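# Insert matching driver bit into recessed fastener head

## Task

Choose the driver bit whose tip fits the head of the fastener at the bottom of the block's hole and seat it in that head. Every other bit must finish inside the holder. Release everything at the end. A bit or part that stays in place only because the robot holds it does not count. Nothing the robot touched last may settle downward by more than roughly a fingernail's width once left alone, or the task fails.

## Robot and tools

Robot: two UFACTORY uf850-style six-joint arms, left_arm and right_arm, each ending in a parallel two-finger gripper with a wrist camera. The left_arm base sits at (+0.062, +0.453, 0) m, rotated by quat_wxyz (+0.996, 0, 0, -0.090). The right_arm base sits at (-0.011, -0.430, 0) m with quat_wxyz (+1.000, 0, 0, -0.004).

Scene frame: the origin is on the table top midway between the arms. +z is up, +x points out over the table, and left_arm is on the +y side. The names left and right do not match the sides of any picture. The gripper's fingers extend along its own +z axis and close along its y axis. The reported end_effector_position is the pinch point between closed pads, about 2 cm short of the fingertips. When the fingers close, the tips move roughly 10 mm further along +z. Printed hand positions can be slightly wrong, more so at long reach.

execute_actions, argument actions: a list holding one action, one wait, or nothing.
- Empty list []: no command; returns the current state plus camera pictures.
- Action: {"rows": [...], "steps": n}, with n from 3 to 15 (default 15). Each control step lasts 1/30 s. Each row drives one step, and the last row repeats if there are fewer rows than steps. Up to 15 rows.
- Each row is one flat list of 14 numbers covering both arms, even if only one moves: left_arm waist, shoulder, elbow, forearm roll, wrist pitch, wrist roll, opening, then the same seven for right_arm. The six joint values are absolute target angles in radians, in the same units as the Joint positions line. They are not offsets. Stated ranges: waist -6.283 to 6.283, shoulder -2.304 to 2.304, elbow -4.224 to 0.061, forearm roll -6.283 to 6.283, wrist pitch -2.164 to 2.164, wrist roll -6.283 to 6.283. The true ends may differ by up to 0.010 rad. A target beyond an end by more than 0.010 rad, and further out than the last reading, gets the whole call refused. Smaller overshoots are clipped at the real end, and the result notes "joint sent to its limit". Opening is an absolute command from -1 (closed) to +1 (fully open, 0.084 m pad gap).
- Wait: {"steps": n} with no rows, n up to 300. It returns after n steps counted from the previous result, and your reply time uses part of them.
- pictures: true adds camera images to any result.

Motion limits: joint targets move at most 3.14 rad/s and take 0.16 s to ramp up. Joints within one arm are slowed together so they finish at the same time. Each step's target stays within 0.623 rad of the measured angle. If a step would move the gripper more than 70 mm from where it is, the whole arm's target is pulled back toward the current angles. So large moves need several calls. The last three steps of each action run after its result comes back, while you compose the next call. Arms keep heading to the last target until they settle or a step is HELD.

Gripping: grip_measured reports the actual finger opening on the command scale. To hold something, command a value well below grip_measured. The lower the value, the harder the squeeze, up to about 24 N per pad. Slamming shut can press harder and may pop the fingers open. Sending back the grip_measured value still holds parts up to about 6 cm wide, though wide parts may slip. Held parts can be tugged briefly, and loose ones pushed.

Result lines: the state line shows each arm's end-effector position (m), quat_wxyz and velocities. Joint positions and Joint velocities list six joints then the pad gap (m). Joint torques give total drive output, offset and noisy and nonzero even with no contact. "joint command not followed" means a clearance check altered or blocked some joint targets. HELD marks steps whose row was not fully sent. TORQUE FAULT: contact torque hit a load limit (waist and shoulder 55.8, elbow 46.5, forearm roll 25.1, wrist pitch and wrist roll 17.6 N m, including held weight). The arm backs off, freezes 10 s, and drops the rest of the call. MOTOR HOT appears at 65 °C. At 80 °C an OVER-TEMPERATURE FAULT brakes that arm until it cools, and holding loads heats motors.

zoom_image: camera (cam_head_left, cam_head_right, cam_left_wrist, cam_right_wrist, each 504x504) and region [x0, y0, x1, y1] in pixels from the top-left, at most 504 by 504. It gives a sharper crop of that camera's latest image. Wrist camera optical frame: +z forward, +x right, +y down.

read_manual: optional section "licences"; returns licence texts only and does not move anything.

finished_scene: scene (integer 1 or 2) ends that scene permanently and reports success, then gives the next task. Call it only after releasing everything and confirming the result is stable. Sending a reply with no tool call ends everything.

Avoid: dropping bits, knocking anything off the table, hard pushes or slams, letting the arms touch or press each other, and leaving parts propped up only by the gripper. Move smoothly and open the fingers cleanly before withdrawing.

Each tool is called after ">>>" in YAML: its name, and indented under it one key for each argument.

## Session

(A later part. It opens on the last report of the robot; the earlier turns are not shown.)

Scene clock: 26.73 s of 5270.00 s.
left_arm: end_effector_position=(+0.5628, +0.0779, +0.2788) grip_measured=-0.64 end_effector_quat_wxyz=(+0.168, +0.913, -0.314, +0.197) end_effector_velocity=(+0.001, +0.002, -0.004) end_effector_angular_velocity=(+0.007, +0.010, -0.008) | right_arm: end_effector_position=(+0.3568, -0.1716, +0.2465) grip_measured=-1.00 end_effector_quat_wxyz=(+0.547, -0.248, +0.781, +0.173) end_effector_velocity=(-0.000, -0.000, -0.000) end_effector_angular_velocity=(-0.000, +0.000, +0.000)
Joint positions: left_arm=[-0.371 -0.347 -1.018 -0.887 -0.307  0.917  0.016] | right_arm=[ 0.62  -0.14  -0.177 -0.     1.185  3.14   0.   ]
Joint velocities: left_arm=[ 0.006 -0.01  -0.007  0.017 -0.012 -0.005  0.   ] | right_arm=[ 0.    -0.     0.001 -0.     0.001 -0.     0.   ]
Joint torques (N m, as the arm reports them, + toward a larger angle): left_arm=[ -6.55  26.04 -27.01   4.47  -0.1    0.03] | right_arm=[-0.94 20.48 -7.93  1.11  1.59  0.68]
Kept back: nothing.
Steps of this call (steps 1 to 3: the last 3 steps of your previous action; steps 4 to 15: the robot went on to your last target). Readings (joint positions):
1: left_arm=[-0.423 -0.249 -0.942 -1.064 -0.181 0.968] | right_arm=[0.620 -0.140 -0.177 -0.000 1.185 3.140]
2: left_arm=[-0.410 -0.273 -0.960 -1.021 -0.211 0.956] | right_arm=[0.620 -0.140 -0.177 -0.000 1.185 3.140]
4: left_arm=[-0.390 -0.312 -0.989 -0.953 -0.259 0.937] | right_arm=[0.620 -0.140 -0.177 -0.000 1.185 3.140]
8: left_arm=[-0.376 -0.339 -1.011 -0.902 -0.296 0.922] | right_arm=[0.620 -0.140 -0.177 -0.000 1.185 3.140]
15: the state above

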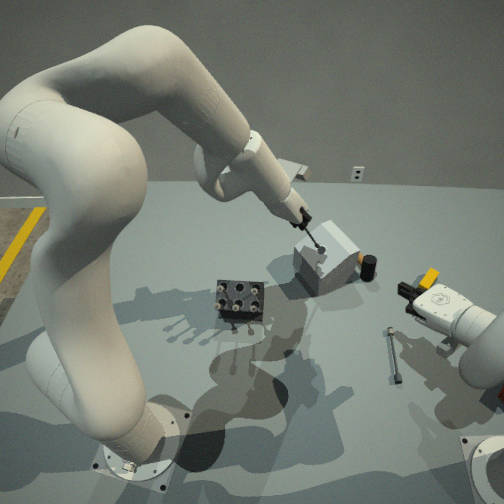

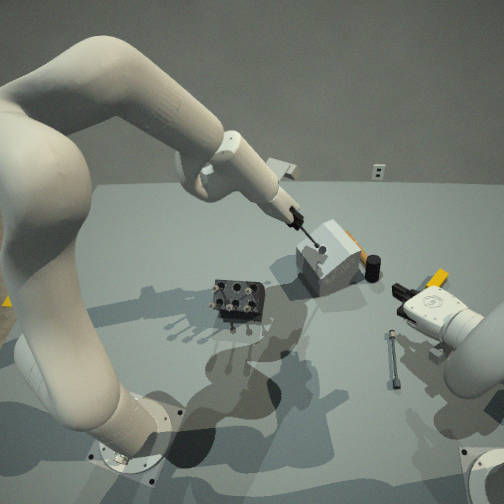

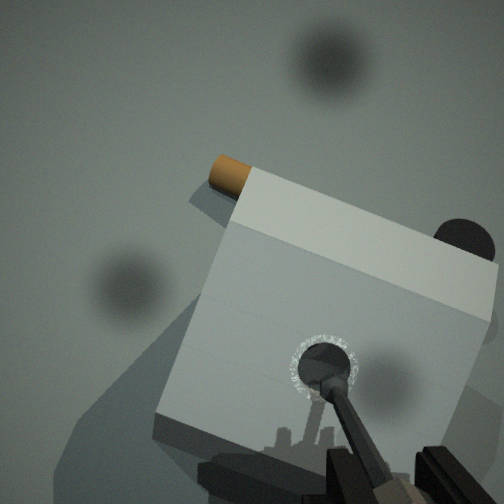

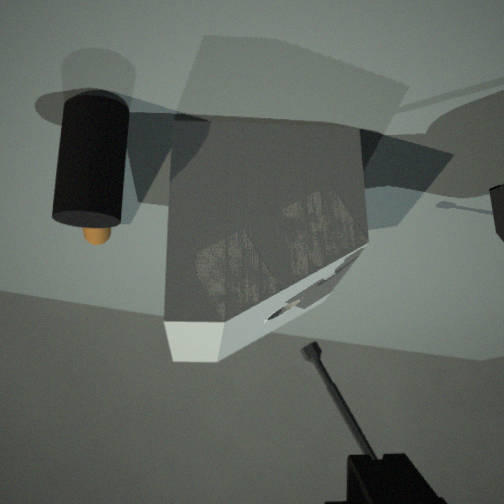

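>>> execute_actions:
  actions:
    - {"rows":[[-0.3734,-0.3615,-1.023,-0.907,-0.3015,0.938,-1,0.62,-0.14,-0.177,0,1.185,3.14,-1],[-0.376,-0.3748,-1.0277,-0.93,-0.295,0.959,-1,0.62,-0.14,-0.177,0,1.185,3.14,-1],[-0.3787,-0.3881,-1.0323,-0.952,-0.2886,0.981,-1,0.62,-0.14,-0.177,0,1.185,3.14,-1],[-0.3813,-0.4014,-1.0369,-0.9745,-0.2821,1.002,-1,0.62,-0.14,-0.177,0,1.185,3.14,-1],[-0.384,-0.4147,-1.0416,-0.9969,-0.2757,1.023,-1,0.62,-0.14,-0.177,0,1.185,3.14,-1]],"steps":15}

>>> execute_actions:
  actions:
    - {"steps":8}
  pictures: true

>>> zoom_image:
  camera: "cam_left_wrist"
  region: [270, 320, 400, 450]

>>> zoom_image:
  camera: "cam_right_wrist"
  region: [200, 230, 440, 470]

Scene clock: 27.87 s of 5270.00 s.
left_arm: end_effector_position=(+0.5699, +0.0661, +0.2537) grip_measured=-0.64 end_effector_quat_wxyz=(+0.168, +0.913, -0.315, +0.197) end_effector_velocity=(+0.009, -0.010, -0.009) end_effector_angular_velocity=(-0.005, -0.018, -0.003) | right_arm: end_effector_position=(+0.3568, -0.1716, +0.2465) grip_measured=-1.00 end_effector_quat_wxyz=(+0.547, -0.248, +0.781, +0.173) end_effector_velocity=(-0.000, +0.000, -0.001) end_effector_angular_velocity=(-0.002, +0.003, +0.001)
Joint positions: left_arm=[-0.383 -0.411 -1.04  -0.989 -0.278  1.015  0.016] | right_arm=[ 0.62  -0.14  -0.177  0.     1.185  3.14   0.   ]
Joint velocities: left_arm=[-0.009 -0.037 -0.023 -0.079  0.024  0.081 -0.   ] | right_arm=[ 0.    -0.003 -0.    -0.    -0.    -0.     0.   ]
Joint torques (N m, as the arm reports them, + toward a larger angle): left_arm=[ -3.11  30.39 -26.85   5.03  -0.16  -0.21] | right_arm=[-0.05 20.64 -8.09  1.59  1.66  0.67]
Steps of this call (steps 1 to 15: the robot went on to your last target; steps 16 to 22: nothing new was sent; steps 23 to 34: the first 12 steps of this action). Readings (joint positions):
23: left_arm=[-0.371 -0.348 -1.018 -0.885 -0.308 0.917] | right_arm=[0.620 -0.140 -0.177 -0.000 1.185 3.140]
24: left_arm=[-0.371 -0.349 -1.019 -0.887 -0.307 0.919] | right_arm=[0.620 -0.140 -0.177 0.000 1.185 3.140]
26: left_arm=[-0.373 -0.359 -1.023 -0.904 -0.302 0.935] | right_arm=[0.620 -0.140 -0.177 -0.000 1.185 3.140]
30: left_arm=[-0.380 -0.396 -1.035 -0.965 -0.285 0.992] | right_arm=[0.620 -0.140 -0.177 0.000 1.185 3.140]
34: the state above

Scene clock: 28.13 s of 5270.00 s.
left_arm: end_effector_position=(+0.5706, +0.0653, +0.2525) grip_measured=-0.64 end_effector_quat_wxyz=(+0.168, +0.913, -0.315, +0.197) end_effector_velocity=(+0.001, +0.000, -0.002) end_effector_angular_velocity=(+0.000, +0.002, +0.001) | right_arm: end_effector_position=(+0.3568, -0.1716, +0.2465) grip_measured=-1.00 end_effector_quat_wxyz=(+0.547, -0.248, +0.781, +0.173) end_effector_velocity=(-0.000, -0.000, -0.001) end_effector_angular_velocity=(-0.001, +0.001, +0.001)
Joint positions: left_arm=[-0.384 -0.414 -1.042 -0.996 -0.276  1.022  0.016] | right_arm=[ 0.62  -0.14  -0.177 -0.     1.185  3.14   0.   ]
Joint velocities: left_arm=[ 0.001 -0.004 -0.001 -0.006 -0.     0.005 -0.   ] | right_arm=[-0.    -0.001  0.    -0.001  0.    -0.     0.   ]
Joint torques (N m, as the arm reports them, + toward a larger angle): left_arm=[ -4.05  25.26 -25.87   3.17  -0.04  -0.07] | right_arm=[-0.77 21.54 -7.63  1.19  1.6   0.66]
Kept back: nothing.
Steps of this call (steps 1 to 3: the last 3 steps of your previous action; steps 4 to 8: the robot went on to your last target). Readings (joint positions):
1: left_arm=[-0.383 -0.412 -1.040 -0.991 -0.277 1.018] | right_arm=[0.620 -0.140 -0.177 0.000 1.185 3.140]
2: left_arm=[-0.384 -0.412 -1.041 -0.993 -0.277 1.019] | right_arm=[0.620 -0.140 -0.177 0.000 1.185 3.140]
4: left_arm=[-0.384 -0.413 -1.041 -0.995 -0.276 1.021] | right_arm=[0.620 -0.140 -0.177 -0.000 1.185 3.140]
8: the state above

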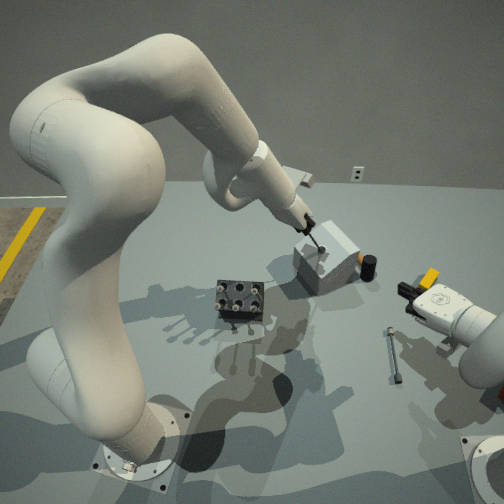

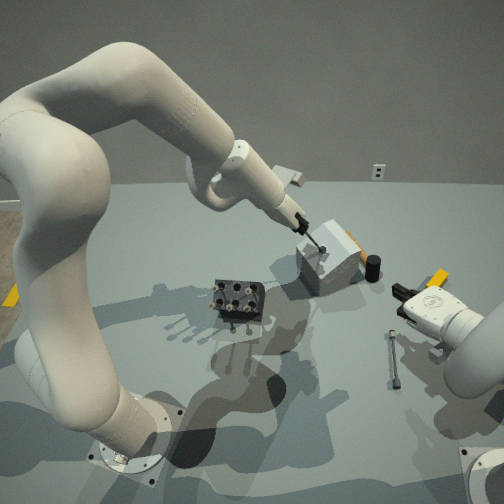

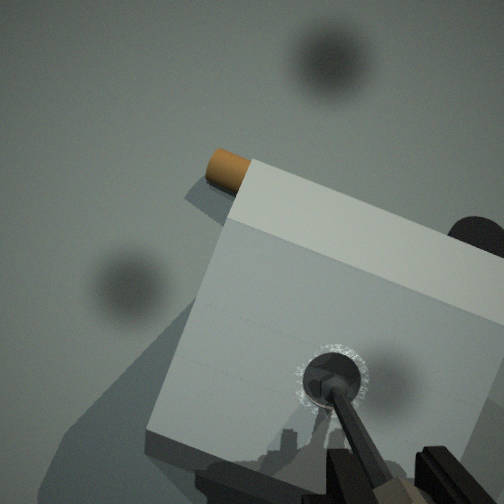

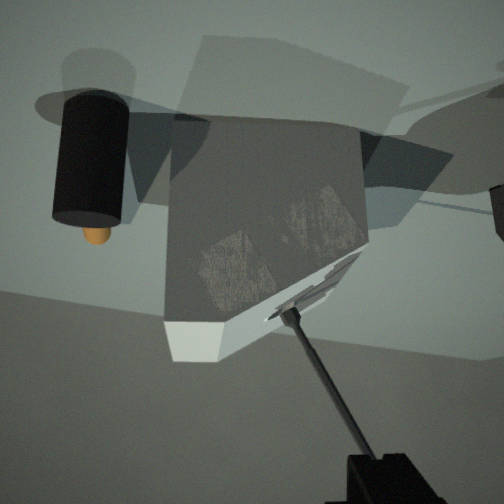

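Region (270, 320, 400, 450) of cam_left_wrist's 504x504 image, scaled by 3.877, with more detail than that image has.

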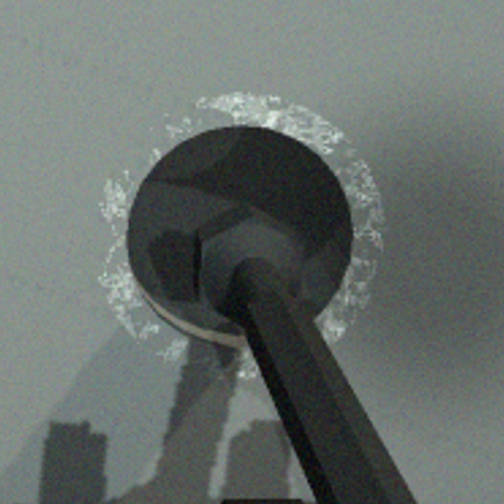

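Region (200, 230, 440, 470) of cam_right_wrist's 504x504 image, scaled by 2.100, with more detail than that image has.

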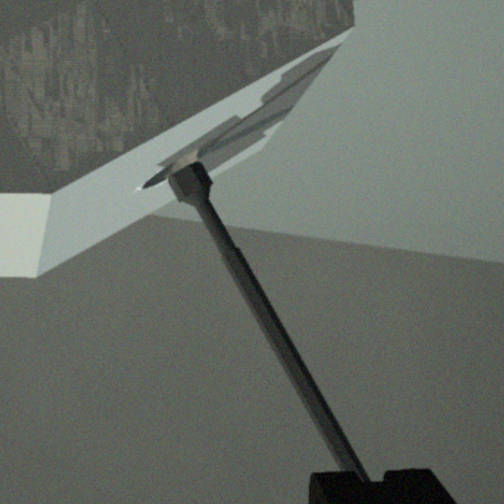

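>>> execute_actions:
  actions:
    - {"rows":[[-0.3842,-0.417,-1.047,-0.995,-0.277,1.022,-1,0.62,-0.14,-0.177,0,1.185,3.14,-1],[-0.3842,-0.419,-1.052,-0.99,-0.279,1.018,-1,0.62,-0.14,-0.177,0,1.185,3.14,-1],[-0.3842,-0.419,-1.052,-0.99,-0.279,1.018,-1,0.62,-0.14,-0.177,0,1.185,3.14,-1],[-0.386,-0.4286,-1.0555,-1.004,-0.275,1.03,-1,0.62,-0.14,-0.177,0,1.185,3.14,-1],[-0.388,-0.438,-1.059,-1.017,-0.271,1.042,-1,0.62,-0.14,-0.177,0,1.185,3.14,-1],[-0.3898,-0.4477,-1.0626,-1.031,-0.2666,1.0536,-1,0.62,-0.14,-0.177,0,1.185,3.14,-1]],"steps":15}

>>> execute_actions:
  actions:
    - {"steps":8}
  pictures: true

>>> zoom_image:
  camera: "cam_left_wrist"
  region: [270, 320, 400, 450]

>>> zoom_image:
  camera: "cam_right_wrist"
  region: [240, 270, 340, 370]

Scene clock: 28.93 s of 5270.00 s.
left_arm: end_effector_position=(+0.5755, +0.0588, +0.2433) grip_measured=-0.64 end_effector_quat_wxyz=(+0.168, +0.913, -0.315, +0.196) end_effector_velocity=(+0.007, -0.007, -0.010) end_effector_angular_velocity=(-0.001, -0.005, +0.005) | right_arm: end_effector_position=(+0.3568, -0.1716, +0.2465) grip_measured=-1.00 end_effector_quat_wxyz=(+0.547, -0.248, +0.781, +0.173) end_effector_velocity=(+0.000, -0.000, -0.000) end_effector_angular_velocity=(-0.000, +0.000, -0.001)
Joint positions: left_arm=[-0.389 -0.445 -1.061 -1.026 -0.268  1.049  0.016] | right_arm=[ 0.62  -0.14  -0.177 -0.     1.185  3.14   0.   ]
Joint velocities: left_arm=[-0.006 -0.033 -0.019 -0.05   0.017  0.043  0.   ] | right_arm=[-0.    -0.    -0.     0.001 -0.001 -0.     0.   ]
Joint torques (N m, as the arm reports them, + toward a larger angle): left_arm=[ -3.12  30.13 -25.39   4.48   0.21   0.  ] | right_arm=[-0.56 22.27 -7.7   1.22  1.64  0.71]
Steps of this call (steps 1 to 12: the robot went on to your last target; steps 13 to 24: the first 12 steps of this action). Readings (joint positions):
13: left_arm=[-0.384 -0.415 -1.042 -0.997 -0.276 1.023] | right_arm=[0.620 -0.140 -0.177 -0.000 1.185 3.140]
14: left_arm=[-0.384 -0.415 -1.042 -0.997 -0.276 1.023] | right_arm=[0.620 -0.140 -0.177 -0.000 1.185 3.140]
16: left_arm=[-0.384 -0.417 -1.046 -0.994 -0.277 1.021] | right_arm=[0.620 -0.140 -0.177 -0.000 1.185 3.140]
20: left_arm=[-0.387 -0.432 -1.056 -1.011 -0.272 1.036] | right_arm=[0.620 -0.140 -0.177 -0.000 1.185 3.140]
24: the state above

Scene clock: 29.20 s of 5270.00 s.
left_arm: end_effector_position=(+0.5761, +0.0581, +0.2425) grip_measured=-0.64 end_effector_quat_wxyz=(+0.168, +0.913, -0.315, +0.197) end_effector_velocity=(+0.001, +0.000, -0.001) end_effector_angular_velocity=(+0.000, -0.000, +0.002) | right_arm: end_effector_position=(+0.3568, -0.1716, +0.2465) grip_measured=-1.00 end_effector_quat_wxyz=(+0.547, -0.248, +0.781, +0.173) end_effector_velocity=(+0.000, -0.001, +0.000) end_effector_angular_velocity=(+0.000, -0.000, -0.002)
Joint positions: left_arm=[-0.39  -0.447 -1.063 -1.031 -0.267  1.053  0.016] | right_arm=[ 0.62  -0.14  -0.177 -0.     1.185  3.14   0.   ]
Joint velocities: left_arm=[ 0.001 -0.002 -0.001 -0.003  0.001  0.003 -0.   ] | right_arm=[-0.     0.001  0.     0.002 -0.     0.     0.   ]
Joint torques (N m, as the arm reports them, + toward a larger angle): left_arm=[ -2.54  29.51 -26.2    3.52  -0.05  -0.38] | right_arm=[ 0.55 21.78 -7.95  1.09  1.6   0.69]
Kept back: nothing.
Steps of this call (steps 1 to 3: the last 3 steps of your previous action; steps 4 to 8: the robot went on to your last target). Readings (joint positions):
1: left_arm=[-0.389 -0.445 -1.061 -1.028 -0.268 1.051] | right_arm=[0.620 -0.140 -0.177 0.000 1.185 3.140]
2: left_arm=[-0.389 -0.446 -1.062 -1.029 -0.267 1.052] | right_arm=[0.620 -0.140 -0.177 -0.000 1.185 3.140]
4: left_arm=[-0.390 -0.447 -1.062 -1.030 -0.267 1.053] | right_arm=[0.620 -0.140 -0.177 0.000 1.185 3.140]
8: the state above

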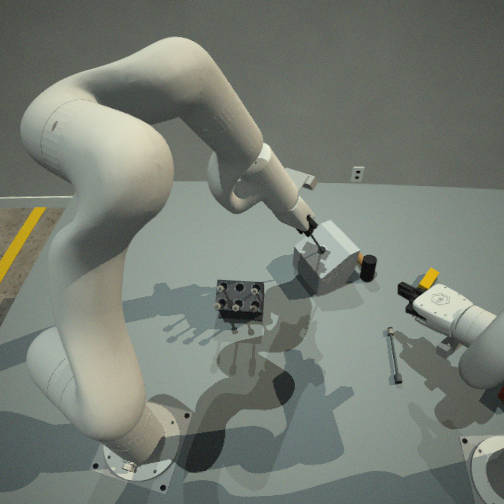

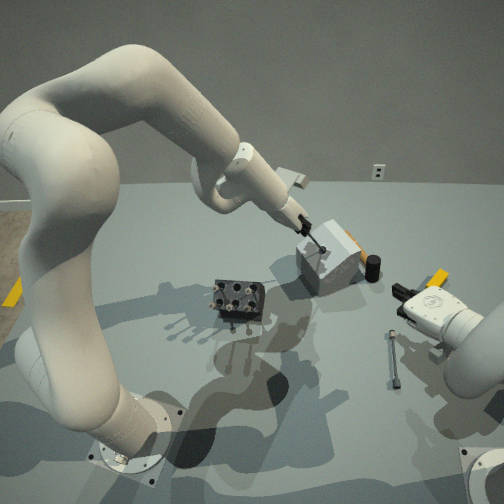

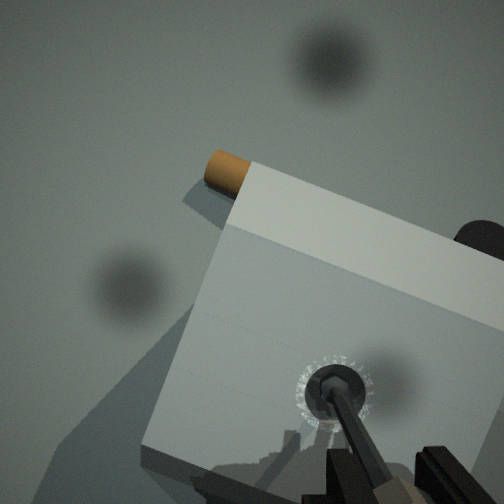

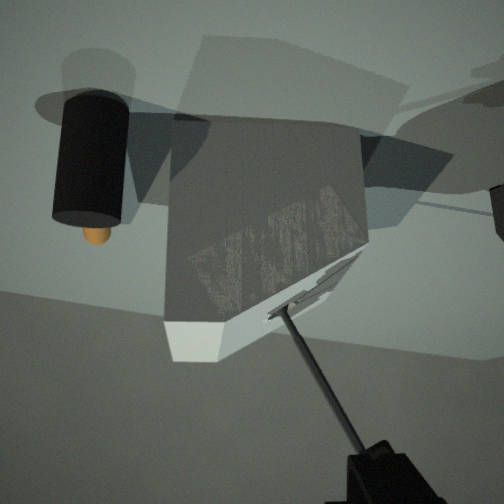

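Region (270, 320, 400, 450) of cam_left_wrist's 504x504 image, scaled by 3.877, with more detail than that image has.

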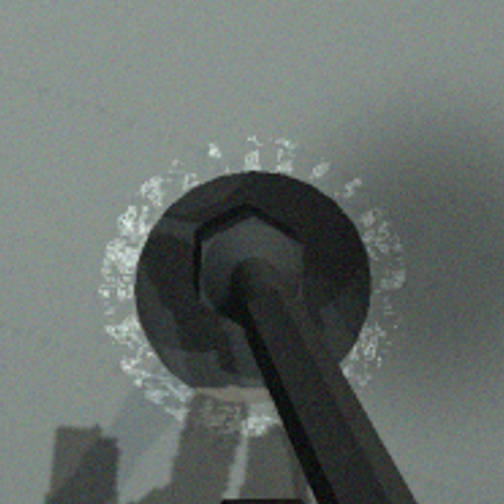

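Region (240, 270, 340, 370) of cam_right_wrist's 504x504 image, scaled by 5.040, with more detail than that image has.

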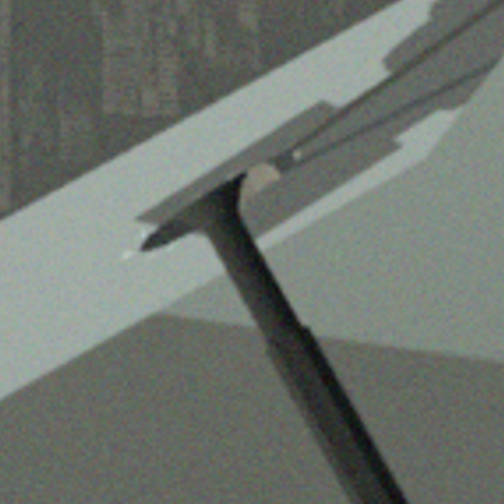

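>>> execute_actions:
  actions:
    - {"rows":[[-0.3917,-0.4584,-1.0674,-1.0505,-0.263,1.072,-1,0.62,-0.14,-0.177,0,1.185,3.14,-1],[-0.3936,-0.4691,-1.0723,-1.07,-0.2594,1.091,-1,0.62,-0.14,-0.177,0,1.185,3.14,-1],[-0.3955,-0.4798,-1.0772,-1.09,-0.256,1.11,-1,0.62,-0.14,-0.177,0,1.185,3.14,-1],[-0.3974,-0.4905,-1.0821,-1.11,-0.2525,1.129,-1,0.62,-0.14,-0.177,0,1.185,3.14,-1],[-0.3993,-0.5012,-1.087,-1.13,-0.249,1.148,-1,0.62,-0.14,-0.177,0,1.185,3.14,-1],[-0.4012,-0.5119,-1.092,-1.15,-0.2457,1.167,-1,0.62,-0.14,-0.177,0,1.185,3.14,-1],[-0.4031,-0.5226,-1.0971,-1.171,-0.2424,1.187,-1,0.62,-0.14,-0.177,0,1.185,3.14,-1],[-0.405,-0.5333,-1.1022,-1.1915,-0.2391,1.206,-1,0.62,-0.14,-0.177,0,1.185,3.14,-1],[-0.4069,-0.544,-1.1074,-1.212,-0.2358,1.226,-1,0.62,-0.14,-0.177,0,1.185,3.14,-1],[-0.4088,-0.5548,-1.1126,-1.233,-0.2326,1.2456,-1,0.62,-0.14,-0.177,0,1.185,3.14,-1]],"steps":15}

>>> execute_actions:
  actions:
    - {"steps":12}
  pictures: true

>>> zoom_image:
  camera: "cam_left_wrist"
  region: [280, 350, 420, 490]

>>> zoom_image:
  camera: "cam_right_wrist"
  region: [240, 270, 340, 370]

Scene clock: 30.10 s of 5270.00 s.
left_arm: end_effector_position=(+0.5852, +0.0424, +0.2116) grip_measured=-0.64 end_effector_quat_wxyz=(+0.169, +0.913, -0.315, +0.197) end_effector_velocity=(+0.026, -0.049, -0.110) end_effector_angular_velocity=(+0.008, +0.013, +0.010) | right_arm: end_effector_position=(+0.3568, -0.1716, +0.2465) grip_measured=-1.00 end_effector_quat_wxyz=(+0.547, -0.248, +0.781, +0.173) end_effector_velocity=(+0.000, -0.000, -0.001) end_effector_angular_velocity=(-0.001, +0.001, -0.001)
Joint positions: left_arm=[-0.404 -0.529 -1.1   -1.183 -0.241  1.198  0.016] | right_arm=[ 0.62  -0.14  -0.177 -0.     1.185  3.14   0.   ]
Joint velocities: left_arm=[-0.05  -0.277 -0.125 -0.515  0.081  0.478 -0.   ] | right_arm=[-0.001 -0.002 -0.     0.001  0.    -0.     0.   ]
Joint torques (N m, as the arm reports them, + toward a larger angle): left_arm=[ -5.37  35.26 -23.47   4.95  -0.38  -0.46] | right_arm=[ 0.25 21.42 -7.58  1.06  1.61  0.67]
Steps of this call (steps 1 to 15: the robot went on to your last target; steps 16 to 27: the first 12 steps of this action). Readings (joint positions):
16: left_arm=[-0.390 -0.448 -1.063 -1.031 -0.267 1.054] | right_arm=[0.620 -0.140 -0.177 -0.000 1.185 3.140]
17: left_arm=[-0.390 -0.449 -1.063 -1.033 -0.266 1.056] | right_arm=[0.620 -0.140 -0.177 0.000 1.185 3.140]
19: left_arm=[-0.391 -0.456 -1.067 -1.048 -0.263 1.070] | right_arm=[0.620 -0.140 -0.177 -0.000 1.185 3.140]
23: left_arm=[-0.397 -0.489 -1.082 -1.108 -0.253 1.127] | right_arm=[0.620 -0.140 -0.177 0.000 1.185 3.140]
27: the state above

Scene clock: 30.50 s of 5270.00 s.
left_arm: end_effector_position=(+0.5881, +0.0379, +0.2021) grip_measured=-0.64 end_effector_quat_wxyz=(+0.168, +0.913, -0.315, +0.197) end_effector_velocity=(+0.001, +0.000, -0.002) end_effector_angular_velocity=(+0.002, +0.000, +0.003) | right_arm: end_effector_position=(+0.3568, -0.1716, +0.2465) grip_measured=-1.00 end_effector_quat_wxyz=(+0.547, -0.248, +0.781, +0.173) end_effector_velocity=(+0.000, -0.000, -0.000) end_effector_angular_velocity=(-0.000, -0.000, -0.001)
Joint positions: left_arm=[-0.409 -0.554 -1.112 -1.232 -0.233  1.245  0.016] | right_arm=[ 0.62  -0.14  -0.177 -0.     1.185  3.14   0.   ]
Joint velocities: left_arm=[ 0.    -0.005 -0.001 -0.008  0.003  0.007 -0.   ] | right_arm=[ 0.    -0.     0.     0.001  0.001 -0.     0.   ]
Joint torques (N m, as the arm reports them, + toward a larger angle): left_arm=[ -3.57  28.61 -25.62   3.57  -0.31  -0.17] | right_arm=[-0.98 20.9  -7.75  1.11  1.67  0.75]
Kept back: nothing.
Steps of this call (steps 1 to 3: the last 3 steps of your previous action; steps 4 to 12: the robot went on to your last target). Readings (joint positions):
1: left_arm=[-0.406 -0.537 -1.104 -1.198 -0.238 1.212] | right_arm=[0.620 -0.140 -0.177 0.000 1.185 3.140]
2: left_arm=[-0.407 -0.543 -1.106 -1.209 -0.237 1.222] | right_arm=[0.620 -0.140 -0.177 0.000 1.185 3.140]
4: left_arm=[-0.408 -0.549 -1.109 -1.221 -0.235 1.234] | right_arm=[0.620 -0.140 -0.177 -0.000 1.185 3.140]
8: left_arm=[-0.408 -0.553 -1.112 -1.230 -0.233 1.243] | right_arm=[0.620 -0.140 -0.177 0.000 1.185 3.140]
12: the state above

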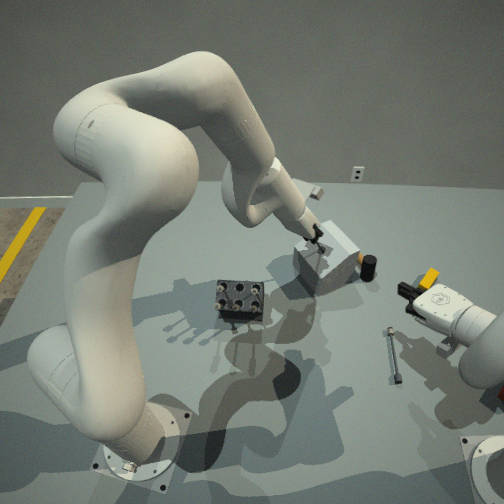

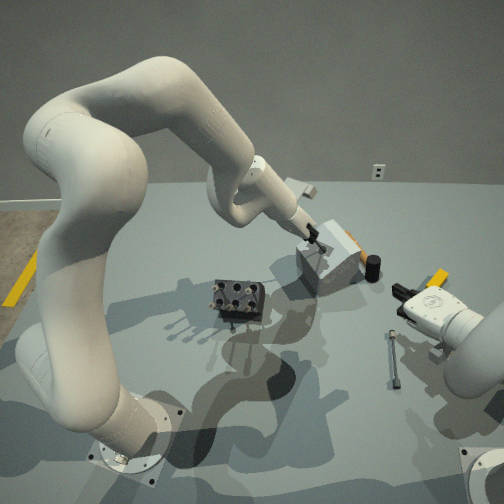

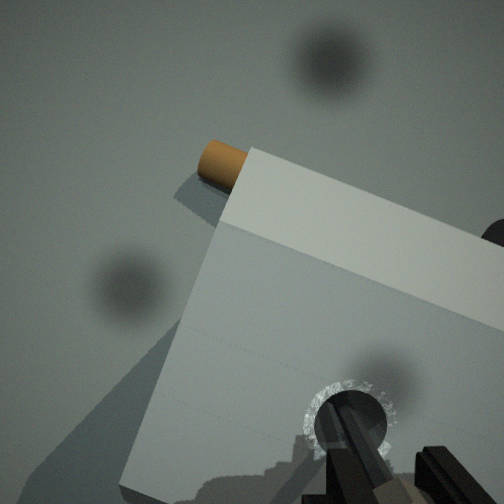

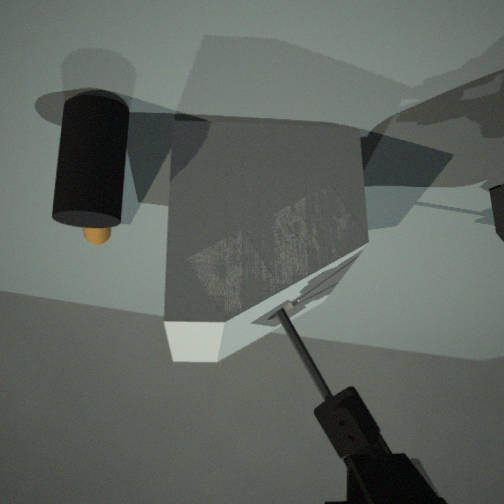

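Region (280, 350, 420, 490) of cam_left_wrist's 504x504 image, scaled by 3.600, with more detail than that image has.

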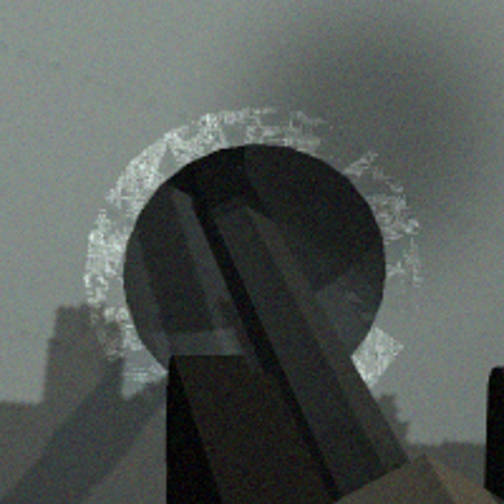

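Region (240, 270, 340, 370) of cam_right_wrist's 504x504 image, scaled by 5.040, with more detail than that image has.

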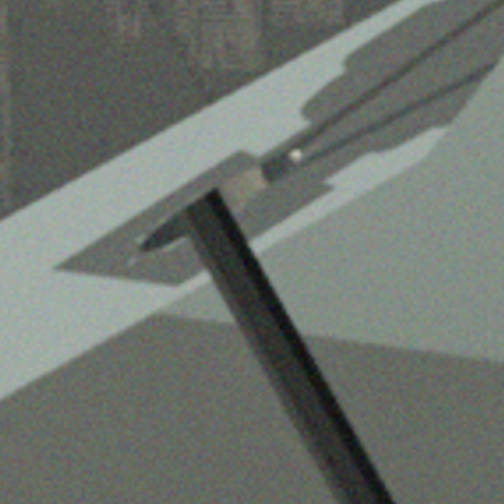

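>>> execute_actions:
  actions:
    - {"rows":[[-0.4096,-0.5594,-1.1151,-1.242,-0.2316,1.2542,-1,0.62,-0.14,-0.177,0,1.185,3.14,-1],[-0.4103,-0.5641,-1.1176,-1.251,-0.2307,1.2627,-1,0.62,-0.14,-0.177,0,1.185,3.14,-1],[-0.4111,-0.5687,-1.1201,-1.26,-0.2297,1.2713,-1,0.62,-0.14,-0.177,0,1.185,3.14,-1],[-0.4119,-0.5733,-1.1226,-1.2689,-0.2287,1.2798,-1,0.62,-0.14,-0.177,0,1.185,3.14,-1],[-0.4126,-0.578,-1.1252,-1.2779,-0.2278,1.2884,-1,0.62,-0.14,-0.177,0,1.185,3.14,-1]],"steps":15}

>>> execute_actions:
  actions:
    - {"rows":[[-0.4138,-0.5849,-1.1289,-1.2914,-0.2263,1.3012,-1,0.62,-0.14,-0.177,0,1.185,3.14,-1]],"steps":15}

Scene clock: 31.10 s of 5270.00 s.
left_arm: end_effector_position=(+0.5905, +0.0336, +0.1937) grip_measured=-0.64 end_effector_quat_wxyz=(+0.168, +0.913, -0.315, +0.197) end_effector_velocity=(+0.003, -0.004, -0.003) end_effector_angular_velocity=(-0.003, -0.004, -0.002) | right_arm: end_effector_position=(+0.3568, -0.1716, +0.2465) grip_measured=-1.00 end_effector_quat_wxyz=(+0.547, -0.248, +0.781, +0.173) end_effector_velocity=(-0.000, +0.000, -0.000) end_effector_angular_velocity=(-0.000, +0.001, +0.000)
Joint positions: left_arm=[-0.412 -0.577 -1.124 -1.275 -0.228  1.286  0.016] | right_arm=[ 0.62  -0.14  -0.177 -0.     1.185  3.14   0.   ]
Joint velocities: left_arm=[-0.003 -0.012 -0.01  -0.029  0.002  0.03  -0.   ] | right_arm=[-0.    -0.001 -0.    -0.     0.     0.     0.   ]
Joint torques (N m, as the arm reports them, + toward a larger angle): left_arm=[ -5.46  30.22 -23.57   3.39  -0.4   -0.19] | right_arm=[-0.87 21.74 -7.34  1.    1.67  0.67]
Steps of this call (steps 1 to 6: the robot went on to your last target; steps 7 to 18: the first 12 steps of this action). Readings (joint positions):
7: left_arm=[-0.409 -0.555 -1.113 -1.233 -0.233 1.246] | right_arm=[0.620 -0.140 -0.177 -0.000 1.185 3.140]
8: left_arm=[-0.409 -0.555 -1.113 -1.234 -0.232 1.247] | right_arm=[0.620 -0.140 -0.177 0.000 1.185 3.140]
10: left_arm=[-0.409 -0.559 -1.115 -1.242 -0.232 1.254] | right_arm=[0.620 -0.140 -0.177 0.000 1.185 3.140]
14: left_arm=[-0.412 -0.572 -1.122 -1.266 -0.229 1.277] | right_arm=[0.620 -0.140 -0.177 0.000 1.185 3.140]
18: the state above

Scene clock: 31.60 s of 5270.00 s.
left_arm: end_effector_position=(+0.5914, +0.0321, +0.1907) grip_measured=-0.64 end_effector_quat_wxyz=(+0.168, +0.913, -0.315, +0.197) end_effector_velocity=(+0.000, -0.000, -0.000) end_effector_angular_velocity=(-0.000, -0.001, -0.000) | right_arm: end_effector_position=(+0.3568, -0.1716, +0.2465) grip_measured=-1.00 end_effector_quat_wxyz=(+0.547, -0.248, +0.781, +0.173) end_effector_velocity=(+0.001, -0.000, +0.000) end_effector_angular_velocity=(+0.001, -0.001, -0.002)
Joint positions: left_arm=[-0.414 -0.585 -1.129 -1.291 -0.226  1.301  0.016] | right_arm=[ 0.62  -0.14  -0.177 -0.     1.185  3.14   0.   ]
Joint velocities: left_arm=[-0.    -0.001 -0.001 -0.004  0.     0.004 -0.   ] | right_arm=[-0.001  0.    -0.001  0.001 -0.     0.     0.   ]
Joint torques (N m, as the arm reports them, + toward a larger angle): left_arm=[ -5.61  29.6  -24.9    3.33  -0.11  -0.16] | right_arm=[-1.18 21.87 -7.34  1.62  1.61  0.72]
Steps of this call (steps 1 to 3: the last 3 steps of your previous action; steps 4 to 15: the first 12 steps of this action). Readings (joint positions):
4: left_arm=[-0.413 -0.578 -1.125 -1.277 -0.228 1.288] | right_arm=[0.620 -0.140 -0.177 0.000 1.185 3.140]
5: left_arm=[-0.413 -0.578 -1.126 -1.279 -0.228 1.290] | right_arm=[0.620 -0.140 -0.177 -0.000 1.185 3.140]
7: left_arm=[-0.413 -0.581 -1.127 -1.285 -0.227 1.295] | right_arm=[0.620 -0.140 -0.177 0.000 1.185 3.140]
11: left_arm=[-0.414 -0.584 -1.128 -1.290 -0.226 1.300] | right_arm=[0.620 -0.140 -0.177 -0.000 1.185 3.140]
15: the state above

>>> execute_actions:
  actions:
    - {"rows":[[-0.4149,-0.5919,-1.1327,-1.3048,-0.2249,1.314,-1,0.62,-0.14,-0.177,0,1.185,3.14,-1]],"steps":14}

Scene clock: 32.07 s of 5270.00 s.
left_arm: end_effector_position=(+0.5922, +0.0308, +0.1881) grip_measured=-0.64 end_effector_quat_wxyz=(+0.168, +0.913, -0.315, +0.197) end_effector_velocity=(+0.001, -0.000, -0.001) end_effector_angular_velocity=(-0.001, +0.000, +0.001) | right_arm: end_effector_position=(+0.3568, -0.1716, +0.2465) grip_measured=-1.00 end_effector_quat_wxyz=(+0.547, -0.248, +0.781, +0.173) end_effector_velocity=(+0.000, -0.000, -0.000) end_effector_angular_velocity=(+0.000, +0.000, -0.002)
Joint positions: left_arm=[-0.415 -0.592 -1.133 -1.304 -0.225  1.313  0.016] | right_arm=[ 0.62  -0.14  -0.177  0.     1.185  3.14   0.   ]
Joint velocities: left_arm=[ 0.    -0.002 -0.001 -0.005 -0.     0.005 -0.   ] | right_arm=[-0.    -0.001 -0.001  0.002  0.     0.001  0.   ]
Joint torques (N m, as the arm reports them, + toward a larger angle): left_arm=[ -4.72  29.   -24.34   3.55  -0.28  -0.11] | right_arm=[-0.55 22.03 -7.51  1.04  1.67  0.68]
Steps of this call (steps 1 to 3: the last 3 steps of your previous action; steps 4 to 14: the first 11 steps of this action). Readings (joint positions):
4: left_arm=[-0.414 -0.585 -1.129 -1.291 -0.226 1.301] | right_arm=[0.620 -0.140 -0.177 0.000 1.185 3.140]
5: left_arm=[-0.414 -0.585 -1.129 -1.293 -0.226 1.303] | right_arm=[0.620 -0.140 -0.177 -0.000 1.185 3.140]
7: left_arm=[-0.414 -0.589 -1.131 -1.298 -0.226 1.308] | right_arm=[0.620 -0.140 -0.177 0.000 1.185 3.140]
11: left_arm=[-0.415 -0.591 -1.132 -1.303 -0.225 1.313] | right_arm=[0.620 -0.140 -0.177 0.000 1.185 3.140]
14: the state above

>>> execute_actions:
  actions:
    - {"rows":[[-0.4161,-0.5988,-1.1365,-1.3183,-0.2234,1.3268,-1,0.62,-0.14,-0.177,0,1.185,3.14,-1]],"steps":14}

Scene clock: 32.53 s of 5270.00 s.
left_arm: end_effector_position=(+0.5929, +0.0295, +0.1855) grip_measured=-0.64 end_effector_quat_wxyz=(+0.168, +0.913, -0.315, +0.197) end_effector_velocity=(+0.001, -0.000, -0.000) end_effector_angular_velocity=(-0.001, -0.000, +0.000) | right_arm: end_effector_position=(+0.3568, -0.1716, +0.2465) grip_measured=-1.00 end_effector_quat_wxyz=(+0.547, -0.248, +0.781, +0.173) end_effector_velocity=(-0.000, -0.000, -0.000) end_effector_angular_velocity=(-0.001, +0.001, +0.000)
Joint positions: left_arm=[-0.416 -0.599 -1.136 -1.318 -0.223  1.326  0.016] | right_arm=[ 0.62  -0.14  -0.177 -0.     1.185  3.14   0.   ]
Joint velocities: left_arm=[ 0.    -0.002 -0.002 -0.005 -0.     0.006 -0.   ] | right_arm=[ 0.001 -0.     0.001  0.    -0.    -0.     0.   ]
Joint torques (N m, as the arm reports them, + toward a larger angle): left_arm=[ -5.73  32.58 -23.98   3.77  -0.38  -0.25] | right_arm=[-0.91 21.34 -7.78  0.67  1.73  0.67]
Steps of this call (steps 1 to 3: the last 3 steps of your previous action; steps 4 to 14: the first 11 steps of this action). Readings (joint positions):
4: left_arm=[-0.415 -0.592 -1.133 -1.305 -0.225 1.314] | right_arm=[0.620 -0.140 -0.177 -0.000 1.185 3.140]
5: left_arm=[-0.415 -0.592 -1.133 -1.306 -0.225 1.316] | right_arm=[0.620 -0.140 -0.177 -0.000 1.185 3.140]
7: left_arm=[-0.416 -0.595 -1.135 -1.312 -0.224 1.321] | right_arm=[0.620 -0.140 -0.177 0.000 1.185 3.140]
11: left_arm=[-0.416 -0.598 -1.136 -1.317 -0.224 1.325] | right_arm=[0.620 -0.140 -0.177 -0.000 1.185 3.140]
14: the state above

>>> execute_actions:
  actions:
    - {"rows":[[-0.4172,-0.6058,-1.1402,-1.3318,-0.222,1.3397,-1,0.62,-0.14,-0.177,0,1.185,3.14,-1]],"steps":14}

Scene clock: 33.00 s of 5270.00 s.
left_arm: end_effector_position=(+0.5936, +0.0283, +0.1828) grip_measured=-0.64 end_effector_quat_wxyz=(+0.168, +0.913, -0.315, +0.197) end_effector_velocity=(+0.000, -0.001, -0.001) end_effector_angular_velocity=(+0.000, -0.002, -0.002) | right_arm: end_effector_position=(+0.3568, -0.1716, +0.2465) grip_measured=-1.00 end_effector_quat_wxyz=(+0.547, -0.248, +0.781, +0.173) end_effector_velocity=(-0.001, -0.000, -0.001) end_effector_angular_velocity=(-0.002, +0.003, -0.000)
Joint positions: left_arm=[-0.417 -0.606 -1.14  -1.331 -0.222  1.339  0.016] | right_arm=[ 0.62  -0.14  -0.177 -0.     1.185  3.14   0.   ]
Joint velocities: left_arm=[-0.001 -0.003 -0.002 -0.005  0.001  0.006  0.   ] | right_arm=[ 0.    -0.002  0.001  0.001 -0.    -0.     0.   ]
Joint torques (N m, as the arm reports them, + toward a larger angle): left_arm=[ -4.75  31.58 -24.76   3.55  -0.19  -0.33] | right_arm=[-1.39 21.54 -7.65  1.05  1.62  0.69]
Steps of this call (steps 1 to 3: the last 3 steps of your previous action; steps 4 to 14: the first 11 steps of this action). Readings (joint positions):
4: left_arm=[-0.416 -0.599 -1.136 -1.318 -0.223 1.327] | right_arm=[0.620 -0.140 -0.177 -0.000 1.185 3.140]
5: left_arm=[-0.416 -0.599 -1.137 -1.320 -0.223 1.328] | right_arm=[0.620 -0.140 -0.177 0.000 1.185 3.140]
7: left_arm=[-0.417 -0.602 -1.138 -1.325 -0.223 1.334] | right_arm=[0.620 -0.140 -0.177 -0.000 1.185 3.140]
11: left_arm=[-0.417 -0.605 -1.140 -1.330 -0.222 1.338] | right_arm=[0.620 -0.140 -0.177 -0.000 1.185 3.140]
14: the state above

>>> execute_actions:
  actions:
    - {"rows":[[-0.4184,-0.6127,-1.144,-1.3453,-0.2205,1.3525,-1,0.62,-0.14,-0.177,0,1.185,3.14,-1]],"steps":14}

Scene clock: 33.47 s of 5270.00 s.
left_arm: end_effector_position=(+0.5943, +0.0271, +0.1802) grip_measured=-0.64 end_effector_quat_wxyz=(+0.168, +0.913, -0.315, +0.197) end_effector_velocity=(+0.000, -0.000, -0.001) end_effector_angular_velocity=(+0.000, +0.000, +0.002) | right_arm: end_effector_position=(+0.3568, -0.1716, +0.2465) grip_measured=-1.00 end_effector_quat_wxyz=(+0.547, -0.248, +0.781, +0.173) end_effector_velocity=(+0.000, -0.000, -0.000) end_effector_angular_velocity=(-0.000, +0.000, -0.001)
Joint positions: left_arm=[-0.418 -0.612 -1.144 -1.345 -0.221  1.352  0.016] | right_arm=[ 0.62  -0.14  -0.177  0.     1.185  3.14   0.   ]
Joint velocities: left_arm=[-0.    -0.002 -0.001 -0.005  0.001  0.004 -0.   ] | right_arm=[-0.    -0.     0.     0.001 -0.     0.     0.   ]
Joint torques (N m, as the arm reports them, + toward a larger angle): left_arm=[ -0.87  33.82 -25.04   4.01  -0.16  -0.17] | right_arm=[-0.66 21.19 -7.41  1.11  1.61  0.7 ]
Steps of this call (steps 1 to 3: the last 3 steps of your previous action; steps 4 to 14: the first 11 steps of this action). Readings (joint positions):
4: left_arm=[-0.417 -0.606 -1.140 -1.332 -0.222 1.340] | right_arm=[0.620 -0.140 -0.177 0.000 1.185 3.140]
5: left_arm=[-0.417 -0.606 -1.141 -1.333 -0.222 1.341] | right_arm=[0.620 -0.140 -0.177 -0.000 1.185 3.140]
7: left_arm=[-0.418 -0.609 -1.142 -1.339 -0.221 1.346] | right_arm=[0.620 -0.140 -0.177 0.000 1.185 3.140]
11: left_arm=[-0.418 -0.612 -1.144 -1.344 -0.221 1.351] | right_arm=[0.620 -0.140 -0.177 0.000 1.185 3.140]
14: the state above

>>> execute_actions:
  actions:
    - {"rows":[[-0.4195,-0.6197,-1.1479,-1.3591,-0.2192,1.3656,-1,0.62,-0.14,-0.177,0,1.185,3.14,-1]],"steps":14}

Scene clock: 33.93 s of 5270.00 s.
left_arm: end_effector_position=(+0.5951, +0.0258, +0.1775) grip_measured=-0.64 end_effector_quat_wxyz=(+0.168, +0.913, -0.315, +0.197) end_effector_velocity=(+0.000, -0.000, -0.001) end_effector_angular_velocity=(+0.001, -0.001, -0.000) | right_arm: end_effector_position=(+0.3568, -0.1716, +0.2465) grip_measured=-1.00 end_effector_quat_wxyz=(+0.547, -0.248, +0.781, +0.173) end_effector_velocity=(+0.000, -0.000, +0.001) end_effector_angular_velocity=(+0.001, -0.001, -0.002)
Joint positions: left_arm=[-0.419 -0.619 -1.148 -1.359 -0.219  1.365  0.016] | right_arm=[ 0.62  -0.14  -0.177 -0.     1.185  3.14   0.   ]
Joint velocities: left_arm=[-0.001 -0.003 -0.001 -0.005  0.002  0.006 -0.   ] | right_arm=[ 0.     0.002 -0.     0.002  0.    -0.     0.   ]
Joint torques (N m, as the arm reports them, + toward a larger angle): left_arm=[ -5.17  32.82 -25.11   3.68  -0.28  -0.04] | right_arm=[-1.27 21.98 -7.79  1.23  1.62  0.71]
Steps of this call (steps 1 to 3: the last 3 steps of your previous action; steps 4 to 14: the first 11 steps of this action). Readings (joint positions):
4: left_arm=[-0.418 -0.613 -1.144 -1.345 -0.221 1.352] | right_arm=[0.620 -0.140 -0.177 -0.000 1.185 3.140]
5: left_arm=[-0.418 -0.613 -1.144 -1.347 -0.220 1.354] | right_arm=[0.620 -0.140 -0.177 -0.000 1.185 3.140]
7: left_arm=[-0.419 -0.616 -1.146 -1.352 -0.220 1.359] | right_arm=[0.620 -0.140 -0.177 0.000 1.185 3.140]
11: left_arm=[-0.419 -0.619 -1.147 -1.358 -0.219 1.364] | right_arm=[0.620 -0.140 -0.177 0.000 1.185 3.140]
14: the state above

>>> execute_actions:
  actions:
    - {"rows":[[-0.4206,-0.6267,-1.1519,-1.3729,-0.218,1.3787,-1,0.62,-0.14,-0.177,0,1.185,3.14,-1]],"steps":14}
  pictures: true

Scene clock: 34.40 s of 5270.00 s.
left_arm: end_effector_position=(+0.5959, +0.0246, +0.1749) grip_measured=-0.64 end_effector_quat_wxyz=(+0.168, +0.913, -0.315, +0.197) end_effector_velocity=(-0.000, -0.000, -0.002) end_effector_angular_velocity=(+0.001, +0.001, -0.001) | right_arm: end_effector_position=(+0.3568, -0.1716, +0.2465) grip_measured=-1.00 end_effector_quat_wxyz=(+0.547, -0.248, +0.781, +0.173) end_effector_velocity=(+0.000, -0.000, +0.000) end_effector_angular_velocity=(+0.000, -0.000, -0.000)
Joint positions: left_arm=[-0.421 -0.626 -1.152 -1.372 -0.218  1.378  0.016] | right_arm=[ 0.62  -0.14  -0.177 -0.     1.185  3.14   0.   ]
Joint velocities: left_arm=[-0.001 -0.003 -0.    -0.005  0.001  0.006 -0.   ] | right_arm=[-0.     0.001  0.     0.     0.     0.     0.   ]
Joint torques (N m, as the arm reports them, + toward a larger angle): left_arm=[ -5.05  33.06 -24.4    3.27  -0.58  -0.23] | right_arm=[-0.85 20.75 -7.61  1.01  1.59  0.66]
Steps of this call (steps 1 to 3: the last 3 steps of your previous action; steps 4 to 14: the first 11 steps of this action). Readings (joint positions):
4: left_arm=[-0.419 -0.620 -1.148 -1.359 -0.219 1.366] | right_arm=[0.620 -0.140 -0.177 -0.000 1.185 3.140]
5: left_arm=[-0.420 -0.620 -1.148 -1.361 -0.219 1.367] | right_arm=[0.620 -0.140 -0.177 0.000 1.185 3.140]
7: left_arm=[-0.420 -0.623 -1.150 -1.366 -0.219 1.372] | right_arm=[0.620 -0.140 -0.177 -0.000 1.185 3.140]
11: left_arm=[-0.420 -0.626 -1.151 -1.371 -0.218 1.377] | right_arm=[0.620 -0.140 -0.177 0.000 1.185 3.140]
14: the state above

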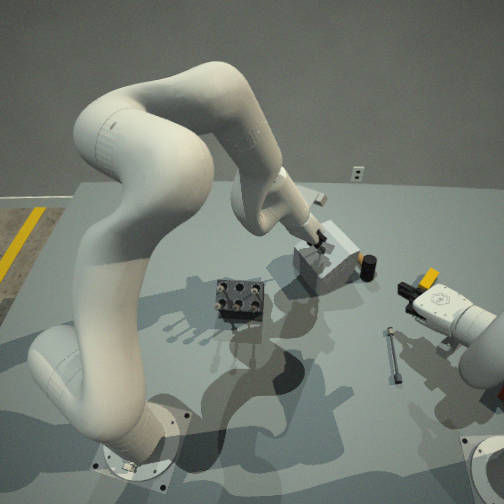

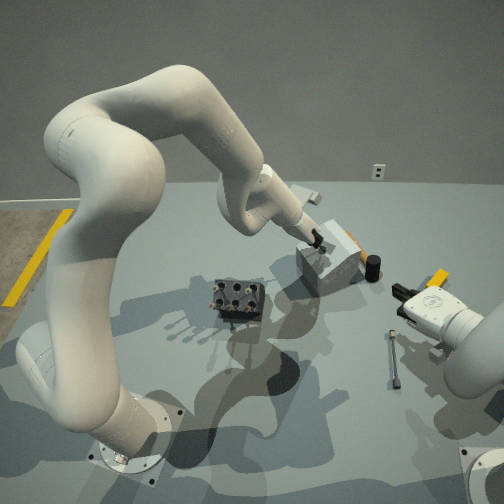

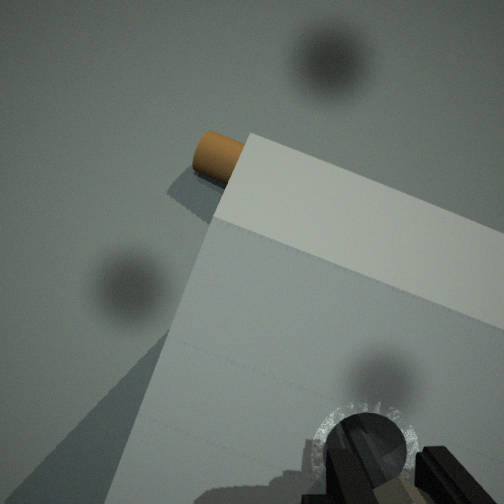

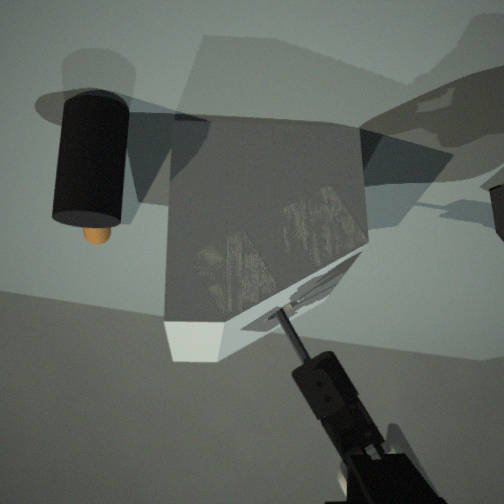

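>>> execute_actions:
  actions:
    - {"rows":[[-0.4217,-0.6337,-1.1559,-1.3868,-0.2168,1.3919,-1,0.62,-0.14,-0.177,0,1.185,3.14,-1]],"steps":14}

Scene clock: 34.87 s of 5270.00 s.
left_arm: end_effector_position=(+0.5966, +0.0233, +0.1722) grip_measured=-0.64 end_effector_quat_wxyz=(+0.168, +0.913, -0.315, +0.197) end_effector_velocity=(+0.001, +0.000, -0.001) end_effector_angular_velocity=(+0.002, -0.001, +0.001) | right_arm: end_effector_position=(+0.3568, -0.1716, +0.2465) grip_measured=-1.00 end_effector_quat_wxyz=(+0.547, -0.248, +0.781, +0.173) end_effector_velocity=(+0.000, +0.000, +0.000) end_effector_angular_velocity=(+0.000, -0.000, +0.001)
Joint positions: left_arm=[-0.422 -0.633 -1.156 -1.386 -0.217  1.391  0.016] | right_arm=[ 0.62  -0.14  -0.177  0.     1.185  3.14   0.   ]
Joint velocities: left_arm=[-0.    -0.003 -0.001 -0.006  0.003  0.005 -0.   ] | right_arm=[-0.001  0.    -0.001 -0.002 -0.001 -0.     0.   ]
Joint torques (N m, as the arm reports them, + toward a larger angle): left_arm=[ -4.41  34.75 -23.6    4.03  -0.48  -0.09] | right_arm=[-0.07 22.09 -7.8   1.27  1.64  0.74]
Steps of this call (steps 1 to 3: the last 3 steps of your previous action; steps 4 to 14: the first 11 steps of this action). Readings (joint positions):
4: left_arm=[-0.421 -0.627 -1.152 -1.373 -0.218 1.379] | right_arm=[0.620 -0.140 -0.177 0.000 1.185 3.140]
5: left_arm=[-0.421 -0.627 -1.152 -1.374 -0.218 1.380] | right_arm=[0.620 -0.140 -0.177 0.000 1.185 3.140]
7: left_arm=[-0.421 -0.630 -1.154 -1.380 -0.217 1.386] | right_arm=[0.620 -0.140 -0.177 -0.000 1.185 3.140]
11: left_arm=[-0.422 -0.633 -1.155 -1.385 -0.217 1.390] | right_arm=[0.620 -0.140 -0.177 -0.000 1.185 3.140]
14: the state above

>>> execute_actions:
  actions:
    - {"rows":[[-0.4228,-0.6407,-1.16,-1.4008,-0.2157,1.4052,-1,0.62,-0.14,-0.177,0,1.185,3.14,-1]],"steps":14}

Scene clock: 35.33 s of 5270.00 s.
left_arm: end_effector_position=(+0.5974, +0.0220, +0.1696) grip_measured=-0.64 end_effector_quat_wxyz=(+0.168, +0.913, -0.315, +0.197) end_effector_velocity=(+0.001, -0.001, -0.000) end_effector_angular_velocity=(+0.001, -0.003, -0.001) | right_arm: end_effector_position=(+0.3568, -0.1716, +0.2465) grip_measured=-1.00 end_effector_quat_wxyz=(+0.547, -0.248, +0.781, +0.173) end_effector_velocity=(-0.000, -0.000, -0.000) end_effector_angular_velocity=(-0.000, +0.000, -0.000)
Joint positions: left_arm=[-0.423 -0.64  -1.16  -1.4   -0.216  1.405  0.016] | right_arm=[ 0.62  -0.14  -0.177  0.     1.185  3.14   0.   ]
Joint velocities: left_arm=[-0.001 -0.002 -0.002 -0.005  0.002  0.007 -0.   ] | right_arm=[ 0.    -0.     0.     0.001  0.    -0.     0.   ]
Joint torques (N m, as the arm reports them, + toward a larger angle): left_arm=[ -6.61  33.97 -24.05   3.68  -0.3   -0.1 ] | right_arm=[-0.93 21.28 -7.57  0.91  1.62  0.68]
Steps of this call (steps 1 to 3: the last 3 steps of your previous action; steps 4 to 14: the first 11 steps of this action). Readings (joint positions):
4: left_arm=[-0.422 -0.634 -1.156 -1.387 -0.217 1.392] | right_arm=[0.620 -0.140 -0.177 0.000 1.185 3.140]
5: left_arm=[-0.422 -0.634 -1.156 -1.388 -0.217 1.393] | right_arm=[0.620 -0.140 -0.177 0.000 1.185 3.140]
7: left_arm=[-0.422 -0.637 -1.158 -1.394 -0.216 1.399] | right_arm=[0.620 -0.140 -0.177 0.000 1.185 3.140]
11: left_arm=[-0.423 -0.640 -1.159 -1.399 -0.216 1.404] | right_arm=[0.620 -0.140 -0.177 -0.000 1.185 3.140]
14: the state above

>>> execute_actions:
  actions:
    - {"rows":[[-0.4239,-0.6477,-1.1641,-1.4148,-0.2146,1.4185,-1,0.62,-0.14,-0.177,0,1.185,3.14,-1]],"steps":14}

Scene clock: 35.80 s of 5270.00 s.
left_arm: end_effector_position=(+0.5981, +0.0208, +0.1670) grip_measured=-0.64 end_effector_quat_wxyz=(+0.168, +0.913, -0.315, +0.197) end_effector_velocity=(+0.000, -0.002, -0.001) end_effector_angular_velocity=(-0.000, -0.001, -0.003) | right_arm: end_effector_position=(+0.3568, -0.1716, +0.2465) grip_measured=-1.00 end_effector_quat_wxyz=(+0.547, -0.248, +0.781, +0.173) end_effector_velocity=(+0.000, -0.000, -0.000) end_effector_angular_velocity=(-0.000, +0.001, -0.002)
Joint positions: left_arm=[-0.424 -0.647 -1.164 -1.414 -0.215  1.418  0.016] | right_arm=[ 0.62  -0.14  -0.177  0.     1.185  3.14   0.   ]
Joint velocities: left_arm=[-0.002 -0.003 -0.003 -0.005  0.     0.006 -0.   ] | right_arm=[-0.    -0.     0.     0.001 -0.     0.     0.   ]
Joint torques (N m, as the arm reports them, + toward a larger angle): left_arm=[ -4.25  32.74 -23.44   2.8   -0.44  -0.25] | right_arm=[-1.39 22.13 -7.51  1.29  1.63  0.75]
Steps of this call (steps 1 to 3: the last 3 steps of your previous action; steps 4 to 14: the first 11 steps of this action). Readings (joint positions):
4: left_arm=[-0.423 -0.641 -1.160 -1.401 -0.216 1.405] | right_arm=[0.620 -0.140 -0.177 -0.000 1.185 3.140]
5: left_arm=[-0.423 -0.641 -1.160 -1.402 -0.216 1.407] | right_arm=[0.620 -0.140 -0.177 -0.000 1.185 3.140]
7: left_arm=[-0.423 -0.644 -1.162 -1.408 -0.215 1.412] | right_arm=[0.620 -0.140 -0.177 -0.000 1.185 3.140]
11: left_arm=[-0.424 -0.647 -1.164 -1.413 -0.215 1.417] | right_arm=[0.620 -0.140 -0.177 0.000 1.185 3.140]
14: the state above


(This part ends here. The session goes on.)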